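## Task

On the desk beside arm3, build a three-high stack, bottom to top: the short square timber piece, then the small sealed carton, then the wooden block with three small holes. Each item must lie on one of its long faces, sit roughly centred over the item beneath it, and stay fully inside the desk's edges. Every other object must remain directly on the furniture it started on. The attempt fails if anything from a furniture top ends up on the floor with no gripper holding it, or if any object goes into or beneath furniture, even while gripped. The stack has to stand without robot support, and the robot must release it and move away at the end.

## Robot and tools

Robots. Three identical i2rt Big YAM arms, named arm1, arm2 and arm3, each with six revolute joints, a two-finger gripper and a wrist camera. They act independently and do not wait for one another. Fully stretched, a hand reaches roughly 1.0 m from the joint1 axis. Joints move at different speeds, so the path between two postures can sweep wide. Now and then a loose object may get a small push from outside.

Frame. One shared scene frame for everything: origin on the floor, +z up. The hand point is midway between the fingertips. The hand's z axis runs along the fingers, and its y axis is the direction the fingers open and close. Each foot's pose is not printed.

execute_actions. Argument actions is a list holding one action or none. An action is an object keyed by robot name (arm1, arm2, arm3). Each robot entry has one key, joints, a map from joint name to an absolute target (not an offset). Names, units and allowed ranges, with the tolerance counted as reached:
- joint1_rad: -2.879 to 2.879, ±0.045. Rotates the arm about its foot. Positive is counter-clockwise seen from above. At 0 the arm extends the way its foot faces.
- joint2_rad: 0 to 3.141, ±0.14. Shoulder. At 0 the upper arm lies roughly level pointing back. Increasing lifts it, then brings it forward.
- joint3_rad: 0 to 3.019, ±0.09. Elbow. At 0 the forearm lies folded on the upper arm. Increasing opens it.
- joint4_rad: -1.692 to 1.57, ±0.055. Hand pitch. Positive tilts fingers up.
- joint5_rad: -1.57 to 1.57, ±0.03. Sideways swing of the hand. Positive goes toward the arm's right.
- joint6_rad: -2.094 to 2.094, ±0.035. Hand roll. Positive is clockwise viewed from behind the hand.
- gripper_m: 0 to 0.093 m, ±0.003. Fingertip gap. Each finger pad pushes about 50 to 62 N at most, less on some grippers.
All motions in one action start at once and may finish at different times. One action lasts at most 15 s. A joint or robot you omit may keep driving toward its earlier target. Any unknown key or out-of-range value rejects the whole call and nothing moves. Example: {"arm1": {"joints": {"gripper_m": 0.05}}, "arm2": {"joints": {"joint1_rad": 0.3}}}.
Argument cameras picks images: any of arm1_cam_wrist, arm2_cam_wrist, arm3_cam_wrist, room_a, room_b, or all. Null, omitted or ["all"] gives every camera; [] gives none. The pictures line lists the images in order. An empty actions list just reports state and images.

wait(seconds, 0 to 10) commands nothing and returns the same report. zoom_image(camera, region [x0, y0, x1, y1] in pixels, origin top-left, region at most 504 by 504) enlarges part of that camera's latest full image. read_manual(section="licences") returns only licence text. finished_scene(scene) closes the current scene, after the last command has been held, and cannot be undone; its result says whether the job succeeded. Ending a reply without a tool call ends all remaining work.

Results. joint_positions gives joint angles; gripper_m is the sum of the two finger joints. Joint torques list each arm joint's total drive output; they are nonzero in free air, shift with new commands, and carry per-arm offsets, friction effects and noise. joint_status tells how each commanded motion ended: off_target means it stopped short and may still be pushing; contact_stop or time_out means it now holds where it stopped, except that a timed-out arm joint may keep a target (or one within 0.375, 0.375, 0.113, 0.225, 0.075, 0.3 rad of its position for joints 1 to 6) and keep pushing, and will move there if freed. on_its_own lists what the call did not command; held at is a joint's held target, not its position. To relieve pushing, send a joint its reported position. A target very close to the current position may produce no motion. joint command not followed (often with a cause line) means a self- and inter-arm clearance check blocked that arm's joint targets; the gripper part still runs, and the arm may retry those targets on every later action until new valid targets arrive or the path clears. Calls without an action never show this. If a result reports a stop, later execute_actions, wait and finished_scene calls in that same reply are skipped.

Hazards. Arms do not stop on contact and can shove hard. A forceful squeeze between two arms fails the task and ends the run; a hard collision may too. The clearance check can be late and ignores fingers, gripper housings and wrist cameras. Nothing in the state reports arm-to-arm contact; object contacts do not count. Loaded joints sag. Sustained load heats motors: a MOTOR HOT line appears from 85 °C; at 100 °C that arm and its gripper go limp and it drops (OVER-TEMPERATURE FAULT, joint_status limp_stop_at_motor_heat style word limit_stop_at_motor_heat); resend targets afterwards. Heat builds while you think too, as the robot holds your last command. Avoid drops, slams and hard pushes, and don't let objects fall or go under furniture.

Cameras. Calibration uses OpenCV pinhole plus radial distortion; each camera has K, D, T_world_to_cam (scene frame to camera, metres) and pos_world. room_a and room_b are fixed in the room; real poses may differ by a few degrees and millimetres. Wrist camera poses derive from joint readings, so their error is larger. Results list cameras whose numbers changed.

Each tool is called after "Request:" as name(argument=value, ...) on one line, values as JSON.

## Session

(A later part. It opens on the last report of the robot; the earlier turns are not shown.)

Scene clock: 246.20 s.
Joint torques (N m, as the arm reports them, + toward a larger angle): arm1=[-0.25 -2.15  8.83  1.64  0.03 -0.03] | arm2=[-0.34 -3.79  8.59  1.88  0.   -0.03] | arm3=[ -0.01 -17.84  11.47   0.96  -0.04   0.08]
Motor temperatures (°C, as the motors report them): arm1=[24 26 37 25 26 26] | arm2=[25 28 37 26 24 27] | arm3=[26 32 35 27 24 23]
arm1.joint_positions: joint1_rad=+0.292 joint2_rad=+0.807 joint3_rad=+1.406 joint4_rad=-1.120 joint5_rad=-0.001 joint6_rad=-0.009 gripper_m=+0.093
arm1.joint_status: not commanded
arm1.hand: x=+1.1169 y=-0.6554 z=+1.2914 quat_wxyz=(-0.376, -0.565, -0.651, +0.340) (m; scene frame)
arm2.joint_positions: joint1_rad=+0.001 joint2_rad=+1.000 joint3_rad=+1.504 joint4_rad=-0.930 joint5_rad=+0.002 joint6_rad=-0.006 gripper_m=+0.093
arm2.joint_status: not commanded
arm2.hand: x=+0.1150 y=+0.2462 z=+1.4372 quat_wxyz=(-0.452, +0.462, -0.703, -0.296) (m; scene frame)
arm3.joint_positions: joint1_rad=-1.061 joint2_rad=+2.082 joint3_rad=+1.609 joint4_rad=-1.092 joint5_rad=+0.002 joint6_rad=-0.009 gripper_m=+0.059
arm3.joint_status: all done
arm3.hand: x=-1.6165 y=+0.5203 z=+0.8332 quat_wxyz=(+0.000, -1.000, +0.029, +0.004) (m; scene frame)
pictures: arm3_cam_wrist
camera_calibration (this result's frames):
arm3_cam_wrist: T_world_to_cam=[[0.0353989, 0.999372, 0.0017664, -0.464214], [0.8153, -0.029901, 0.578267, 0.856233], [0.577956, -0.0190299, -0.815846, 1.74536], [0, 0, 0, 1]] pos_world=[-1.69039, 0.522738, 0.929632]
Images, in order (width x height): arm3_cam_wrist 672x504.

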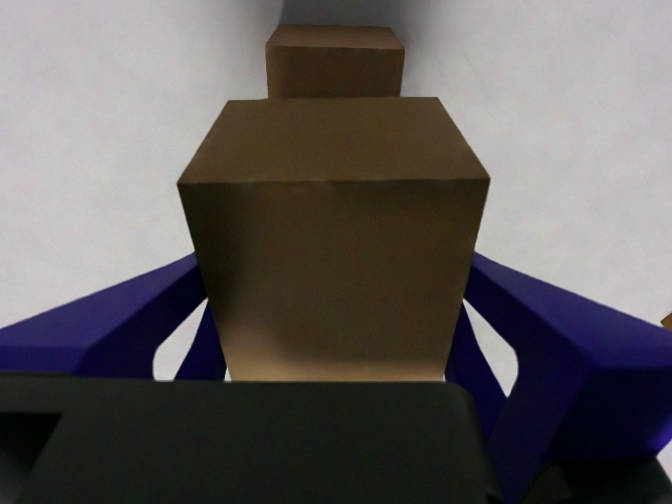

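Request:
execute_actions(actions=[{"arm3":{"joints":{"joint3_rad":1.54,"joint4_rad":-0.99}}}], cameras=[])

Request:
execute_actions(actions=[{"arm3":{"joints":{"gripper_m":0.093}}}], cameras=["arm3_cam_wrist"])

Request:
execute_actions(actions=[{"arm3":{"joints":{"joint2_rad":1.93,"joint3_rad":1.6,"joint4_rad":-1.2}}}], cameras=[])

Request:
execute_actions(actions=[{"arm3":{"joints":{"joint1_rad":-1.555}}}], cameras=["arm3_cam_wrist"])

Request:
execute_actions(actions=[{"arm3":{"joints":{"joint2_rad":2.15,"joint3_rad":1.575,"joint4_rad":-0.95}}}], cameras=["arm3_cam_wrist"])

Scene clock: 261.30 s.
Joint torques (N m, as the arm reports them, + toward a larger angle): arm1=[-0.22 -2.09  8.84  1.63  0.03 -0.03] | arm2=[-0.2  -3.85  8.6   1.85 -0.01 -0.03] | arm3=[  0.02 -17.75   8.3    1.25  -0.04   0.08]
Motor temperatures (°C, as the motors report them): arm1=[24 25 37 25 26 26] | arm2=[25 27 37 26 24 27] | arm3=[26 33 36 27 24 23]
arm1.joint_positions: joint1_rad=+0.292 joint2_rad=+0.807 joint3_rad=+1.406 joint4_rad=-1.120 joint5_rad=-0.001 joint6_rad=-0.009 gripper_m=+0.093
arm1.joint_status: not commanded
arm1.hand: x=+1.1169 y=-0.6554 z=+1.2914 quat_wxyz=(-0.376, -0.565, -0.651, +0.340) (m; scene frame)
arm2.joint_positions: joint1_rad=+0.001 joint2_rad=+1.000 joint3_rad=+1.504 joint4_rad=-0.930 joint5_rad=+0.002 joint6_rad=-0.006 gripper_m=+0.093
arm2.joint_status: not commanded
arm2.hand: x=+0.1150 y=+0.2462 z=+1.4372 quat_wxyz=(-0.452, +0.462, -0.703, -0.296) (m; scene frame)
arm3.joint_positions: joint1_rad=-1.061 joint2_rad=+2.082 joint3_rad=+1.533 joint4_rad=-1.003 joint5_rad=+0.002 joint6_rad=-0.009 gripper_m=+0.059
arm3.joint_status: all done
arm3.hand: x=-1.6055 y=+0.5196 z=+0.8080 quat_wxyz=(+0.001, -1.000, +0.029, +0.011) (m; scene frame)
pictures: none
No camera images: the call's "cameras" was empty. Leave "cameras" out to get every camera's image.

Scene clock: 261.90 s.
Joint torques (N m, as the arm reports them, + toward a larger angle): arm1=[-0.26 -2.11  8.83  1.62  0.03 -0.03] | arm2=[-0.03 -3.85  8.6   1.89 -0.02 -0.03] | arm3=[ -0.02 -17.67   8.2    1.2   -0.04   0.08]
Motor temperatures (°C, as the motors report them): arm1=[24 25 37 25 26 26] | arm2=[25 27 37 26 24 27] | arm3=[26 33 36 27 24 23]
arm1.joint_positions: joint1_rad=+0.292 joint2_rad=+0.807 joint3_rad=+1.406 joint4_rad=-1.120 joint5_rad=-0.001 joint6_rad=-0.009 gripper_m=+0.093
arm1.joint_status: not commanded
arm1.hand: x=+1.1169 y=-0.6554 z=+1.2914 quat_wxyz=(-0.376, -0.565, -0.651, +0.340) (m; scene frame)
arm2.joint_positions: joint1_rad=+0.001 joint2_rad=+1.000 joint3_rad=+1.504 joint4_rad=-0.930 joint5_rad=+0.002 joint6_rad=-0.006 gripper_m=+0.093
arm2.joint_status: not commanded
arm2.hand: x=+0.1150 y=+0.2462 z=+1.4372 quat_wxyz=(-0.452, +0.462, -0.703, -0.296) (m; scene frame)
arm3.joint_positions: joint1_rad=-1.061 joint2_rad=+2.082 joint3_rad=+1.533 joint4_rad=-1.003 joint5_rad=+0.002 joint6_rad=-0.009 gripper_m=+0.093
arm3.joint_status: all done
arm3.hand: x=-1.6055 y=+0.5196 z=+0.8080 quat_wxyz=(+0.001, -1.000, +0.029, +0.011) (m; scene frame)
pictures: arm3_cam_wrist
camera_calibration (this result's frames):
arm3_cam_wrist: T_world_to_cam=[[0.0354518, 0.999369, 0.00217078, -0.464012], [0.822714, -0.0304181, 0.567641, 0.88256], [0.567349, -0.018338, -0.823273, 1.70705], [0, 0, 0, 1]] pos_world=[-1.67814, 0.521869, 0.905394]
Images, in order (width x height): arm3_cam_wrist 672x504.

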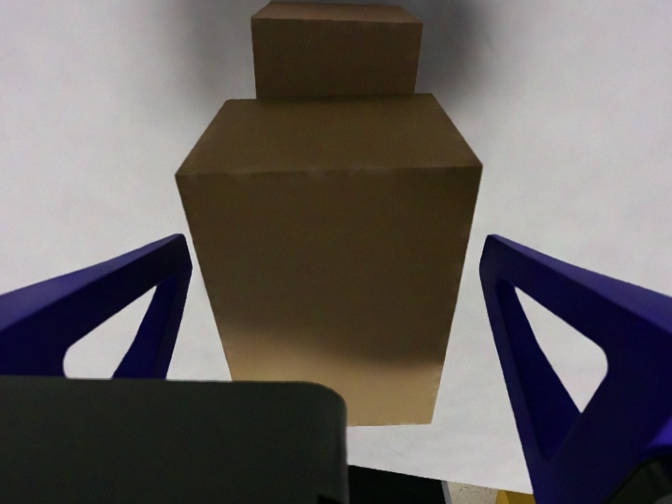

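Scene clock: 263.17 s.
Joint torques (N m, as the arm reports them, + toward a larger angle): arm1=[-0.19 -2.09  8.81  1.63  0.03 -0.03] | arm2=[-0.04 -3.65  8.64  1.91  0.   -0.02] | arm3=[  0.02 -15.66  11.78   0.35  -0.04   0.08]
Motor temperatures (°C, as the motors report them): arm1=[24 25 37 25 26 26] | arm2=[25 27 37 26 24 27] | arm3=[26 33 36 27 24 23]
arm1.joint_positions: joint1_rad=+0.292 joint2_rad=+0.807 joint3_rad=+1.406 joint4_rad=-1.120 joint5_rad=-0.001 joint6_rad=-0.009 gripper_m=+0.093
arm1.joint_status: not commanded
arm1.hand: x=+1.1169 y=-0.6554 z=+1.2914 quat_wxyz=(-0.376, -0.565, -0.651, +0.340) (m; scene frame)
arm2.joint_positions: joint1_rad=+0.001 joint2_rad=+1.000 joint3_rad=+1.504 joint4_rad=-0.930 joint5_rad=+0.002 joint6_rad=-0.006 gripper_m=+0.093
arm2.joint_status: not commanded
arm2.hand: x=+0.1150 y=+0.2462 z=+1.4372 quat_wxyz=(-0.452, +0.462, -0.703, -0.296) (m; scene frame)
arm3.joint_positions: joint1_rad=-1.061 joint2_rad=+1.933 joint3_rad=+1.559 joint4_rad=-1.189 joint5_rad=+0.002 joint6_rad=-0.009 gripper_m=+0.093
arm3.joint_status: all done
arm3.hand: x=-1.5854 y=+0.5184 z=+0.9004 quat_wxyz=(+0.000, -1.000, +0.029, +0.005) (m; scene frame)
pictures: none
No camera images: the call's "cameras" was empty. Leave "cameras" out to get every camera's image.

Scene clock: 264.60 s.
Joint torques (N m, as the arm reports them, + toward a larger angle): arm1=[-0.2  -2.11  8.82  1.63  0.03 -0.03] | arm2=[-0.15 -3.7   8.66  1.88  0.   -0.02] | arm3=[ -1.32 -15.04  12.14   0.26  -0.02   0.07]
Motor temperatures (°C, as the motors report them): arm1=[24 25 37 25 26 26] | arm2=[25 27 38 26 24 27] | arm3=[26 33 36 27 24 23]
arm1.joint_positions: joint1_rad=+0.292 joint2_rad=+0.807 joint3_rad=+1.406 joint4_rad=-1.120 joint5_rad=-0.001 joint6_rad=-0.009 gripper_m=+0.093
arm1.joint_status: not commanded
arm1.hand: x=+1.1169 y=-0.6554 z=+1.2914 quat_wxyz=(-0.376, -0.565, -0.651, +0.340) (m; scene frame)
arm2.joint_positions: joint1_rad=+0.001 joint2_rad=+1.000 joint3_rad=+1.504 joint4_rad=-0.930 joint5_rad=+0.002 joint6_rad=-0.006 gripper_m=+0.093
arm2.joint_status: not commanded
arm2.hand: x=+0.1150 y=+0.2462 z=+1.4372 quat_wxyz=(-0.452, +0.462, -0.703, -0.296) (m; scene frame)
arm3.joint_positions: joint1_rad=-1.554 joint2_rad=+1.933 joint3_rad=+1.559 joint4_rad=-1.189 joint5_rad=+0.002 joint6_rad=-0.009 gripper_m=+0.093
arm3.joint_status: all done
arm3.hand: x=-1.4984 y=+0.7860 z=+0.8996 quat_wxyz=(+0.000, -0.962, +0.272, +0.004) (m; scene frame)
pictures: arm3_cam_wrist
camera_calibration (this result's frames):
arm3_cam_wrist: T_world_to_cam=[[0.504696, 0.863297, 0.0000495546, 0.0777076], [0.704252, -0.411749, 0.578353, 0.863123], [0.499311, -0.291857, -0.815787, 1.83287], [0, 0, 0, 1]] pos_world=[-1.56225, 0.823242, 0.996038]
Images, in order (width x height): arm3_cam_wrist 672x504.

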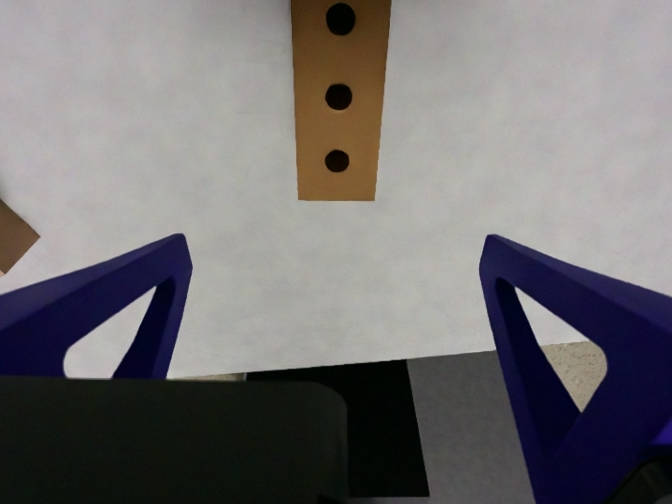

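Scene clock: 265.70 s.
Joint torques (N m, as the arm reports them, + toward a larger angle): arm1=[-0.25 -2.14  8.81  1.62  0.03 -0.03] | arm2=[-0.28 -3.73  8.62  1.9  -0.01 -0.01] | arm3=[ -0.95 -19.03   8.7    1.12  -0.02   0.08]
Motor temperatures (°C, as the motors report them): arm1=[24 25 37 25 26 26] | arm2=[25 27 38 26 24 27] | arm3=[26 33 36 27 24 23]
arm1.joint_positions: joint1_rad=+0.292 joint2_rad=+0.807 joint3_rad=+1.406 joint4_rad=-1.120 joint5_rad=-0.001 joint6_rad=-0.009 gripper_m=+0.093
arm1.joint_status: not commanded
arm1.hand: x=+1.1169 y=-0.6554 z=+1.2914 quat_wxyz=(-0.376, -0.565, -0.651, +0.340) (m; scene frame)
arm2.joint_positions: joint1_rad=+0.001 joint2_rad=+1.000 joint3_rad=+1.504 joint4_rad=-0.930 joint5_rad=+0.002 joint6_rad=-0.006 gripper_m=+0.093
arm2.joint_status: not commanded
arm2.hand: x=+0.1150 y=+0.2462 z=+1.4372 quat_wxyz=(-0.452, +0.462, -0.703, -0.296) (m; scene frame)
arm3.joint_positions: joint1_rad=-1.554 joint2_rad=+2.174 joint3_rad=+1.559 joint4_rad=-0.962 joint5_rad=+0.002 joint6_rad=-0.009 gripper_m=+0.093
arm3.joint_status: all done
arm3.hand: x=-1.5208 y=+0.7995 z=+0.7622 quat_wxyz=(-0.001, -0.962, +0.272, -0.002) (m; scene frame)
pictures: arm3_cam_wrist
camera_calibration (this result's frames):
arm3_cam_wrist: T_world_to_cam=[[0.504661, 0.863317, -0.000368874, 0.0775875], [0.697473, -0.407463, 0.589496, 0.941718], [0.508772, -0.297753, -0.807771, 1.74893], [0, 0, 0, 1]] pos_world=[-1.58578, 0.837482, 0.857624]
Images, in order (width x height): arm3_cam_wrist 672x504.

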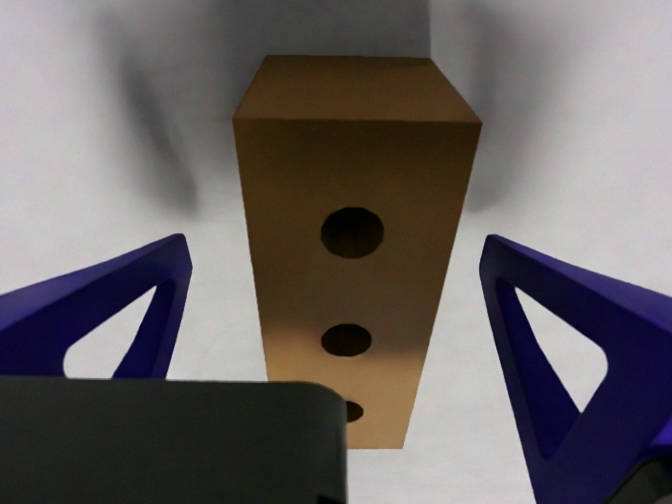

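Request:
execute_actions(actions=[{"arm3":{"joints":{"gripper_m":0.03}}}], cameras=[])

Request:
execute_actions(actions=[{"arm3":{"joints":{"joint2_rad":1.92,"joint3_rad":1.7,"joint4_rad":-1.32}}}], cameras=[])

Request:
execute_actions(actions=[{"arm3":{"joints":{"joint1_rad":-1.06}}}], cameras=[])

Request:
execute_actions(actions=[{"arm3":{"joints":{"joint2_rad":2.02,"joint4_rad":-1.18}}}], cameras=["arm3_cam_wrist"])

Scene clock: 277.40 s.
Joint torques (N m, as the arm reports them, + toward a larger angle): arm1=[-0.23 -2.08  8.83  1.64  0.03 -0.03] | arm2=[-0.18 -3.82  8.67  1.84  0.   -0.03] | arm3=[ -0.99 -18.25   8.69   1.11  -0.03   0.07]
Motor temperatures (°C, as the motors report them): arm1=[24 25 37 25 26 26] | arm2=[25 27 38 26 24 27] | arm3=[26 33 35 27 24 23]
arm1.joint_positions: joint1_rad=+0.292 joint2_rad=+0.807 joint3_rad=+1.406 joint4_rad=-1.120 joint5_rad=-0.001 joint6_rad=-0.009 gripper_m=+0.093
arm1.joint_status: not commanded
arm1.hand: x=+1.1169 y=-0.6554 z=+1.2914 quat_wxyz=(-0.376, -0.565, -0.651, +0.340) (m; scene frame)
arm2.joint_positions: joint1_rad=+0.001 joint2_rad=+1.000 joint3_rad=+1.504 joint4_rad=-0.930 joint5_rad=+0.002 joint6_rad=-0.006 gripper_m=+0.093
arm2.joint_status: not commanded
arm2.hand: x=+0.1150 y=+0.2462 z=+1.4372 quat_wxyz=(-0.452, +0.462, -0.703, -0.296) (m; scene frame)
arm3.joint_positions: joint1_rad=-1.554 joint2_rad=+2.174 joint3_rad=+1.559 joint4_rad=-0.961 joint5_rad=+0.002 joint6_rad=-0.008 gripper_m=+0.044
arm3.joint_status: gripper_m off_target (ended at +0.044, target +0.030)
arm3.hand: x=-1.5210 y=+0.7997 z=+0.7622 quat_wxyz=(-0.001, -0.962, +0.272, -0.002) (m; scene frame)
pictures: none
No camera images: the call's "cameras" was empty. Leave "cameras" out to get every camera's image.

Scene clock: 278.63 s.
Joint torques (N m, as the arm reports them, + toward a larger angle): arm1=[-0.24 -2.1   8.82  1.63  0.03 -0.03] | arm2=[-0.21 -3.67  8.66  1.88  0.01 -0.02] | arm3=[ -0.93 -15.56  11.64   0.29  -0.03   0.07]
Motor temperatures (°C, as the motors report them): arm1=[24 25 37 25 26 26] | arm2=[25 27 38 26 24 27] | arm3=[26 33 35 27 24 23]
arm1.joint_positions: joint1_rad=+0.292 joint2_rad=+0.807 joint3_rad=+1.406 joint4_rad=-1.120 joint5_rad=-0.001 joint6_rad=-0.009 gripper_m=+0.093
arm1.joint_status: not commanded
arm1.hand: x=+1.1169 y=-0.6554 z=+1.2914 quat_wxyz=(-0.376, -0.565, -0.651, +0.340) (m; scene frame)
arm2.joint_positions: joint1_rad=+0.001 joint2_rad=+1.000 joint3_rad=+1.504 joint4_rad=-0.930 joint5_rad=+0.002 joint6_rad=-0.006 gripper_m=+0.093
arm2.joint_status: not commanded
arm2.hand: x=+0.1150 y=+0.2462 z=+1.4372 quat_wxyz=(-0.452, +0.462, -0.703, -0.296) (m; scene frame)
arm3.joint_positions: joint1_rad=-1.554 joint2_rad=+1.917 joint3_rad=+1.666 joint4_rad=-1.309 joint5_rad=+0.002 joint6_rad=-0.008 gripper_m=+0.044
arm3.joint_status: all done
arm3.hand: x=-1.5067 y=+0.7914 z=+0.9480 quat_wxyz=(+0.001, -0.962, +0.272, +0.006) (m; scene frame)
pictures: none
No camera images: the call's "cameras" was empty. Leave "cameras" out to get every camera's image.

Scene clock: 280.17 s.
Joint torques (N m, as the arm reports them, + toward a larger angle): arm1=[-0.26 -2.16  8.82  1.62  0.03 -0.03] | arm2=[-0.45 -3.57  8.68  1.88 -0.01 -0.02] | arm3=[ -1.03 -15.04  11.66   0.28   0.06   0.07]
Motor temperatures (°C, as the motors report them): arm1=[24 25 37 25 26 26] | arm2=[25 27 38 26 24 27] | arm3=[26 33 36 27 24 23]
arm1.joint_positions: joint1_rad=+0.292 joint2_rad=+0.807 joint3_rad=+1.406 joint4_rad=-1.120 joint5_rad=-0.001 joint6_rad=-0.009 gripper_m=+0.093
arm1.joint_status: not commanded
arm1.hand: x=+1.1169 y=-0.6554 z=+1.2914 quat_wxyz=(-0.376, -0.565, -0.651, +0.340) (m; scene frame)
arm2.joint_positions: joint1_rad=+0.001 joint2_rad=+1.000 joint3_rad=+1.504 joint4_rad=-0.930 joint5_rad=+0.002 joint6_rad=-0.006 gripper_m=+0.093
arm2.joint_status: not commanded
arm2.hand: x=+0.1150 y=+0.2462 z=+1.4372 quat_wxyz=(-0.452, +0.462, -0.703, -0.296) (m; scene frame)
arm3.joint_positions: joint1_rad=-1.065 joint2_rad=+1.917 joint3_rad=+1.666 joint4_rad=-1.309 joint5_rad=-0.001 joint6_rad=-0.008 gripper_m=+0.044
arm3.joint_status: all done
arm3.hand: x=-1.5952 y=+0.5207 z=+0.9487 quat_wxyz=(-0.001, -0.999, +0.031, +0.007) (m; scene frame)
pictures: none
No camera images: the call's "cameras" was empty. Leave "cameras" out to get every camera's image.

Scene clock: 281.57 s.
Joint torques (N m, as the arm reports them, + toward a larger angle): arm1=[-0.22 -2.09  8.83  1.63  0.03 -0.02] | arm2=[ 0.04 -3.78  8.58  1.88 -0.01 -0.02] | arm3=[ -0.44 -17.64  11.33   1.13   0.06   0.07]
Motor temperatures (°C, as the motors report them): arm1=[24 25 37 25 26 26] | arm2=[25 27 38 26 24 27] | arm3=[26 33 36 27 24 23]
arm1.joint_positions: joint1_rad=+0.292 joint2_rad=+0.807 joint3_rad=+1.406 joint4_rad=-1.120 joint5_rad=-0.001 joint6_rad=-0.009 gripper_m=+0.093
arm1.joint_status: not commanded
arm1.hand: x=+1.1169 y=-0.6554 z=+1.2914 quat_wxyz=(-0.376, -0.565, -0.651, +0.340) (m; scene frame)
arm2.joint_positions: joint1_rad=+0.001 joint2_rad=+1.000 joint3_rad=+1.504 joint4_rad=-0.930 joint5_rad=+0.002 joint6_rad=-0.006 gripper_m=+0.093
arm2.joint_status: not commanded
arm2.hand: x=+0.1150 y=+0.2462 z=+1.4372 quat_wxyz=(-0.452, +0.462, -0.703, -0.296) (m; scene frame)
arm3.joint_positions: joint1_rad=-1.065 joint2_rad=+2.041 joint3_rad=+1.666 joint4_rad=-1.192 joint5_rad=-0.001 joint6_rad=-0.008 gripper_m=+0.044
arm3.joint_status: all done
arm3.hand: x=-1.6188 y=+0.5222 z=+0.8769 quat_wxyz=(-0.001, -1.000, +0.031, +0.003) (m; scene frame)
pictures: arm3_cam_wrist
camera_calibration (this result's frames):
arm3_cam_wrist: T_world_to_cam=[[0.0399457, 0.999201, -0.00135999, -0.455839], [0.814174, -0.0317596, 0.579752, 0.830739], [0.579245, -0.0242658, -0.814792, 1.7863], [0, 0, 0, 1]] pos_world=[-1.69286, 0.525204, 0.973221]
Images, in order (width x height): arm3_cam_wrist 672x504.

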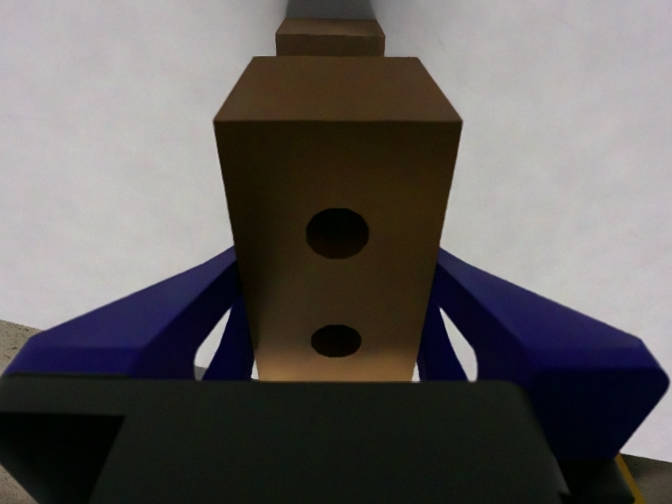

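Request:
execute_actions(actions=[{"arm3":{"joints":{"joint3_rad":1.61,"joint4_rad":-1.11}}}], cameras=[])

Request:
execute_actions(actions=[{"arm3":{"joints":{"gripper_m":0.093}}}], cameras=["arm3_cam_wrist"])

Request:
execute_actions(actions=[{"arm3":{"joints":{"joint2_rad":1.6}}}], cameras=["arm3_cam_wrist","room_a"])

Scene clock: 288.60 s.
Joint torques (N m, as the arm reports them, + toward a larger angle): arm1=[-0.24 -2.14  8.82  1.64  0.03 -0.03] | arm2=[-0.28 -3.55  8.64  1.92  0.   -0.01] | arm3=[ -0.77 -17.3    7.88   1.18   0.06   0.05]
Motor temperatures (°C, as the motors report them): arm1=[24 25 37 25 26 26] | arm2=[25 27 38 26 24 27] | arm3=[26 33 36 27 24 23]
arm1.joint_positions: joint1_rad=+0.292 joint2_rad=+0.807 joint3_rad=+1.406 joint4_rad=-1.120 joint5_rad=-0.001 joint6_rad=-0.009 gripper_m=+0.093
arm1.joint_status: not commanded
arm1.hand: x=+1.1169 y=-0.6554 z=+1.2914 quat_wxyz=(-0.376, -0.565, -0.651, +0.340) (m; scene frame)
arm2.joint_positions: joint1_rad=+0.001 joint2_rad=+1.000 joint3_rad=+1.504 joint4_rad=-0.930 joint5_rad=+0.002 joint6_rad=-0.006 gripper_m=+0.093
arm2.joint_status: not commanded
arm2.hand: x=+0.1150 y=+0.2462 z=+1.4372 quat_wxyz=(-0.452, +0.462, -0.703, -0.296) (m; scene frame)
arm3.joint_positions: joint1_rad=-1.065 joint2_rad=+2.040 joint3_rad=+1.614 joint4_rad=-1.122 joint5_rad=-0.001 joint6_rad=-0.008 gripper_m=+0.044
arm3.joint_status: all done
arm3.hand: x=-1.6156 y=+0.5219 z=+0.8597 quat_wxyz=(-0.001, -0.999, +0.031, +0.013) (m; scene frame)
pictures: none
No camera images: the call's "cameras" was empty. Leave "cameras" out to get every camera's image.

Scene clock: 289.23 s.
Joint torques (N m, as the arm reports them, + toward a larger angle): arm1=[-0.24 -2.1   8.83  1.63  0.03 -0.03] | arm2=[-0.3  -3.88  8.63  1.93 -0.01 -0.02] | arm3=[ -0.84 -16.48   7.81   1.14   0.06   0.07]
Motor temperatures (°C, as the motors report them): arm1=[24 25 37 25 26 26] | arm2=[25 27 38 26 24 27] | arm3=[26 33 36 27 24 23]
arm1.joint_positions: joint1_rad=+0.292 joint2_rad=+0.807 joint3_rad=+1.406 joint4_rad=-1.120 joint5_rad=-0.001 joint6_rad=-0.009 gripper_m=+0.093
arm1.joint_status: not commanded
arm1.hand: x=+1.1169 y=-0.6554 z=+1.2914 quat_wxyz=(-0.376, -0.565, -0.651, +0.340) (m; scene frame)
arm2.joint_positions: joint1_rad=+0.001 joint2_rad=+1.000 joint3_rad=+1.504 joint4_rad=-0.930 joint5_rad=+0.002 joint6_rad=-0.006 gripper_m=+0.093
arm2.joint_status: not commanded
arm2.hand: x=+0.1150 y=+0.2462 z=+1.4372 quat_wxyz=(-0.452, +0.462, -0.703, -0.296) (m; scene frame)
arm3.joint_positions: joint1_rad=-1.065 joint2_rad=+2.040 joint3_rad=+1.614 joint4_rad=-1.122 joint5_rad=-0.001 joint6_rad=-0.008 gripper_m=+0.093
arm3.joint_status: all done
arm3.hand: x=-1.6156 y=+0.5219 z=+0.8597 quat_wxyz=(-0.001, -0.999, +0.031, +0.013) (m; scene frame)
pictures: arm3_cam_wrist
camera_calibration (this result's frames):
arm3_cam_wrist: T_world_to_cam=[[0.0399662, 0.999201, -0.000774804, -0.456197], [0.82527, -0.0325721, 0.563799, 0.870136], [0.563323, -0.0231723, -0.825912, 1.75365], [0, 0, 0, 1]] pos_world=[-1.68774, 0.524811, 0.957429]
Images, in order (width x height): arm3_cam_wrist 672x504.

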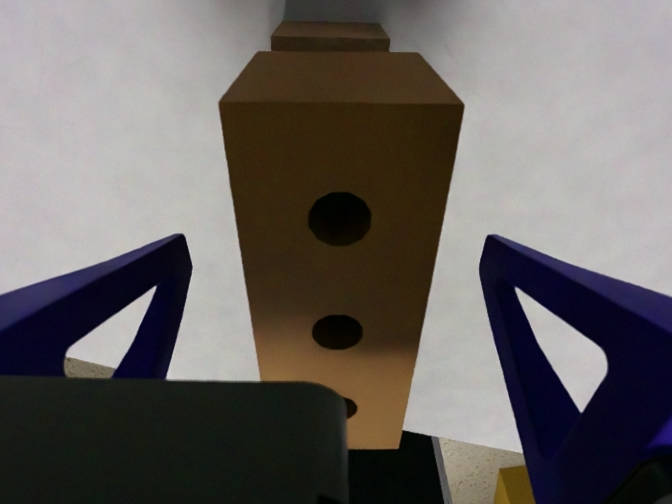

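Scene clock: 290.63 s.
Joint torques (N m, as the arm reports them, + toward a larger angle): arm1=[-0.23 -2.17  8.81  1.64  0.03 -0.03] | arm2=[-0.33 -3.92  8.65  1.86 -0.01 -0.01] | arm3=[ -0.48 -12.68  11.19   1.87   0.06   0.07]
Motor temperatures (°C, as the motors report them): arm1=[24 25 37 25 26 26] | arm2=[25 27 38 26 24 27] | arm3=[26 33 36 27 24 23]
arm1.joint_positions: joint1_rad=+0.292 joint2_rad=+0.807 joint3_rad=+1.406 joint4_rad=-1.120 joint5_rad=-0.001 joint6_rad=-0.009 gripper_m=+0.093
arm1.joint_status: not commanded
arm1.hand: x=+1.1169 y=-0.6554 z=+1.2914 quat_wxyz=(-0.376, -0.565, -0.651, +0.340) (m; scene frame)
arm2.joint_positions: joint1_rad=+0.001 joint2_rad=+1.000 joint3_rad=+1.504 joint4_rad=-0.930 joint5_rad=+0.002 joint6_rad=-0.006 gripper_m=+0.093
arm2.joint_status: not commanded
arm2.hand: x=+0.1150 y=+0.2462 z=+1.4372 quat_wxyz=(-0.452, +0.462, -0.703, -0.296) (m; scene frame)
arm3.joint_positions: joint1_rad=-1.065 joint2_rad=+1.592 joint3_rad=+1.596 joint4_rad=-1.121 joint5_rad=-0.001 joint6_rad=-0.008 gripper_m=+0.093
arm3.joint_status: all done
arm3.hand: x=-1.5954 y=+0.5210 z=+1.1139 quat_wxyz=(+0.007, -0.974, +0.030, +0.226) (m; scene frame)
pictures: arm3_cam_wrist, room_a
camera_calibration (this result's frames):
arm3_cam_wrist: T_world_to_cam=[[0.0432683, 0.998996, 0.011655, -0.464403], [0.984836, -0.044611, 0.167656, 1.41228], [0.168008, 0.00422404, -0.985777, 1.48527], [0, 0, 0, 1]] pos_world=[-1.62031, 0.520666, 1.23278]
Images, in order (width x height): arm3_cam_wrist 672x504, room_a 672x504.

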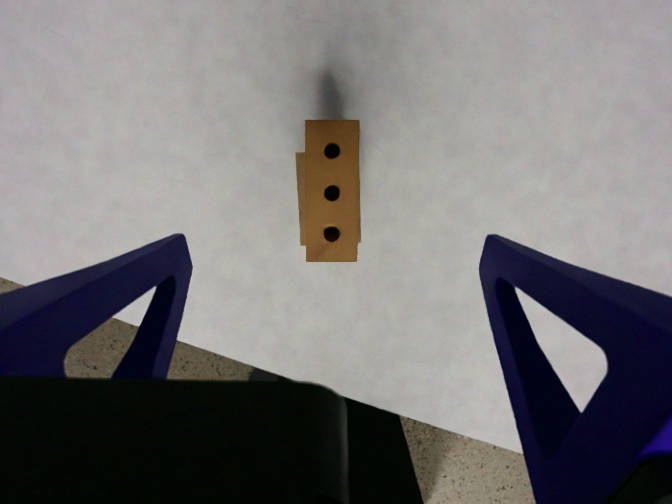

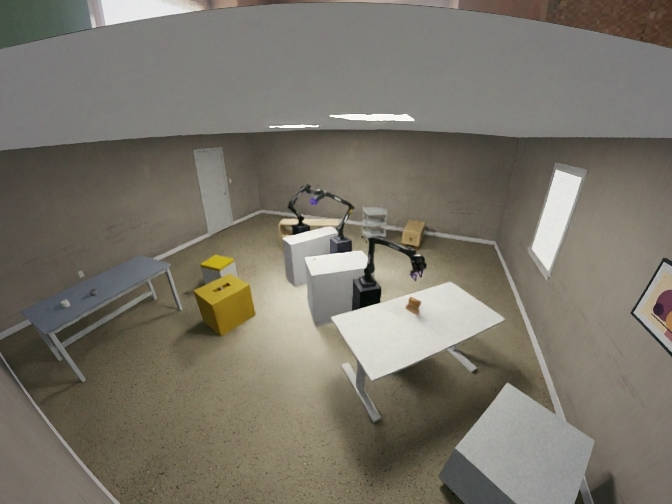

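Offset is only a few millimetres, which is fine.

Request:
finished_scene(scene=2)

The scene is finished: the task was done.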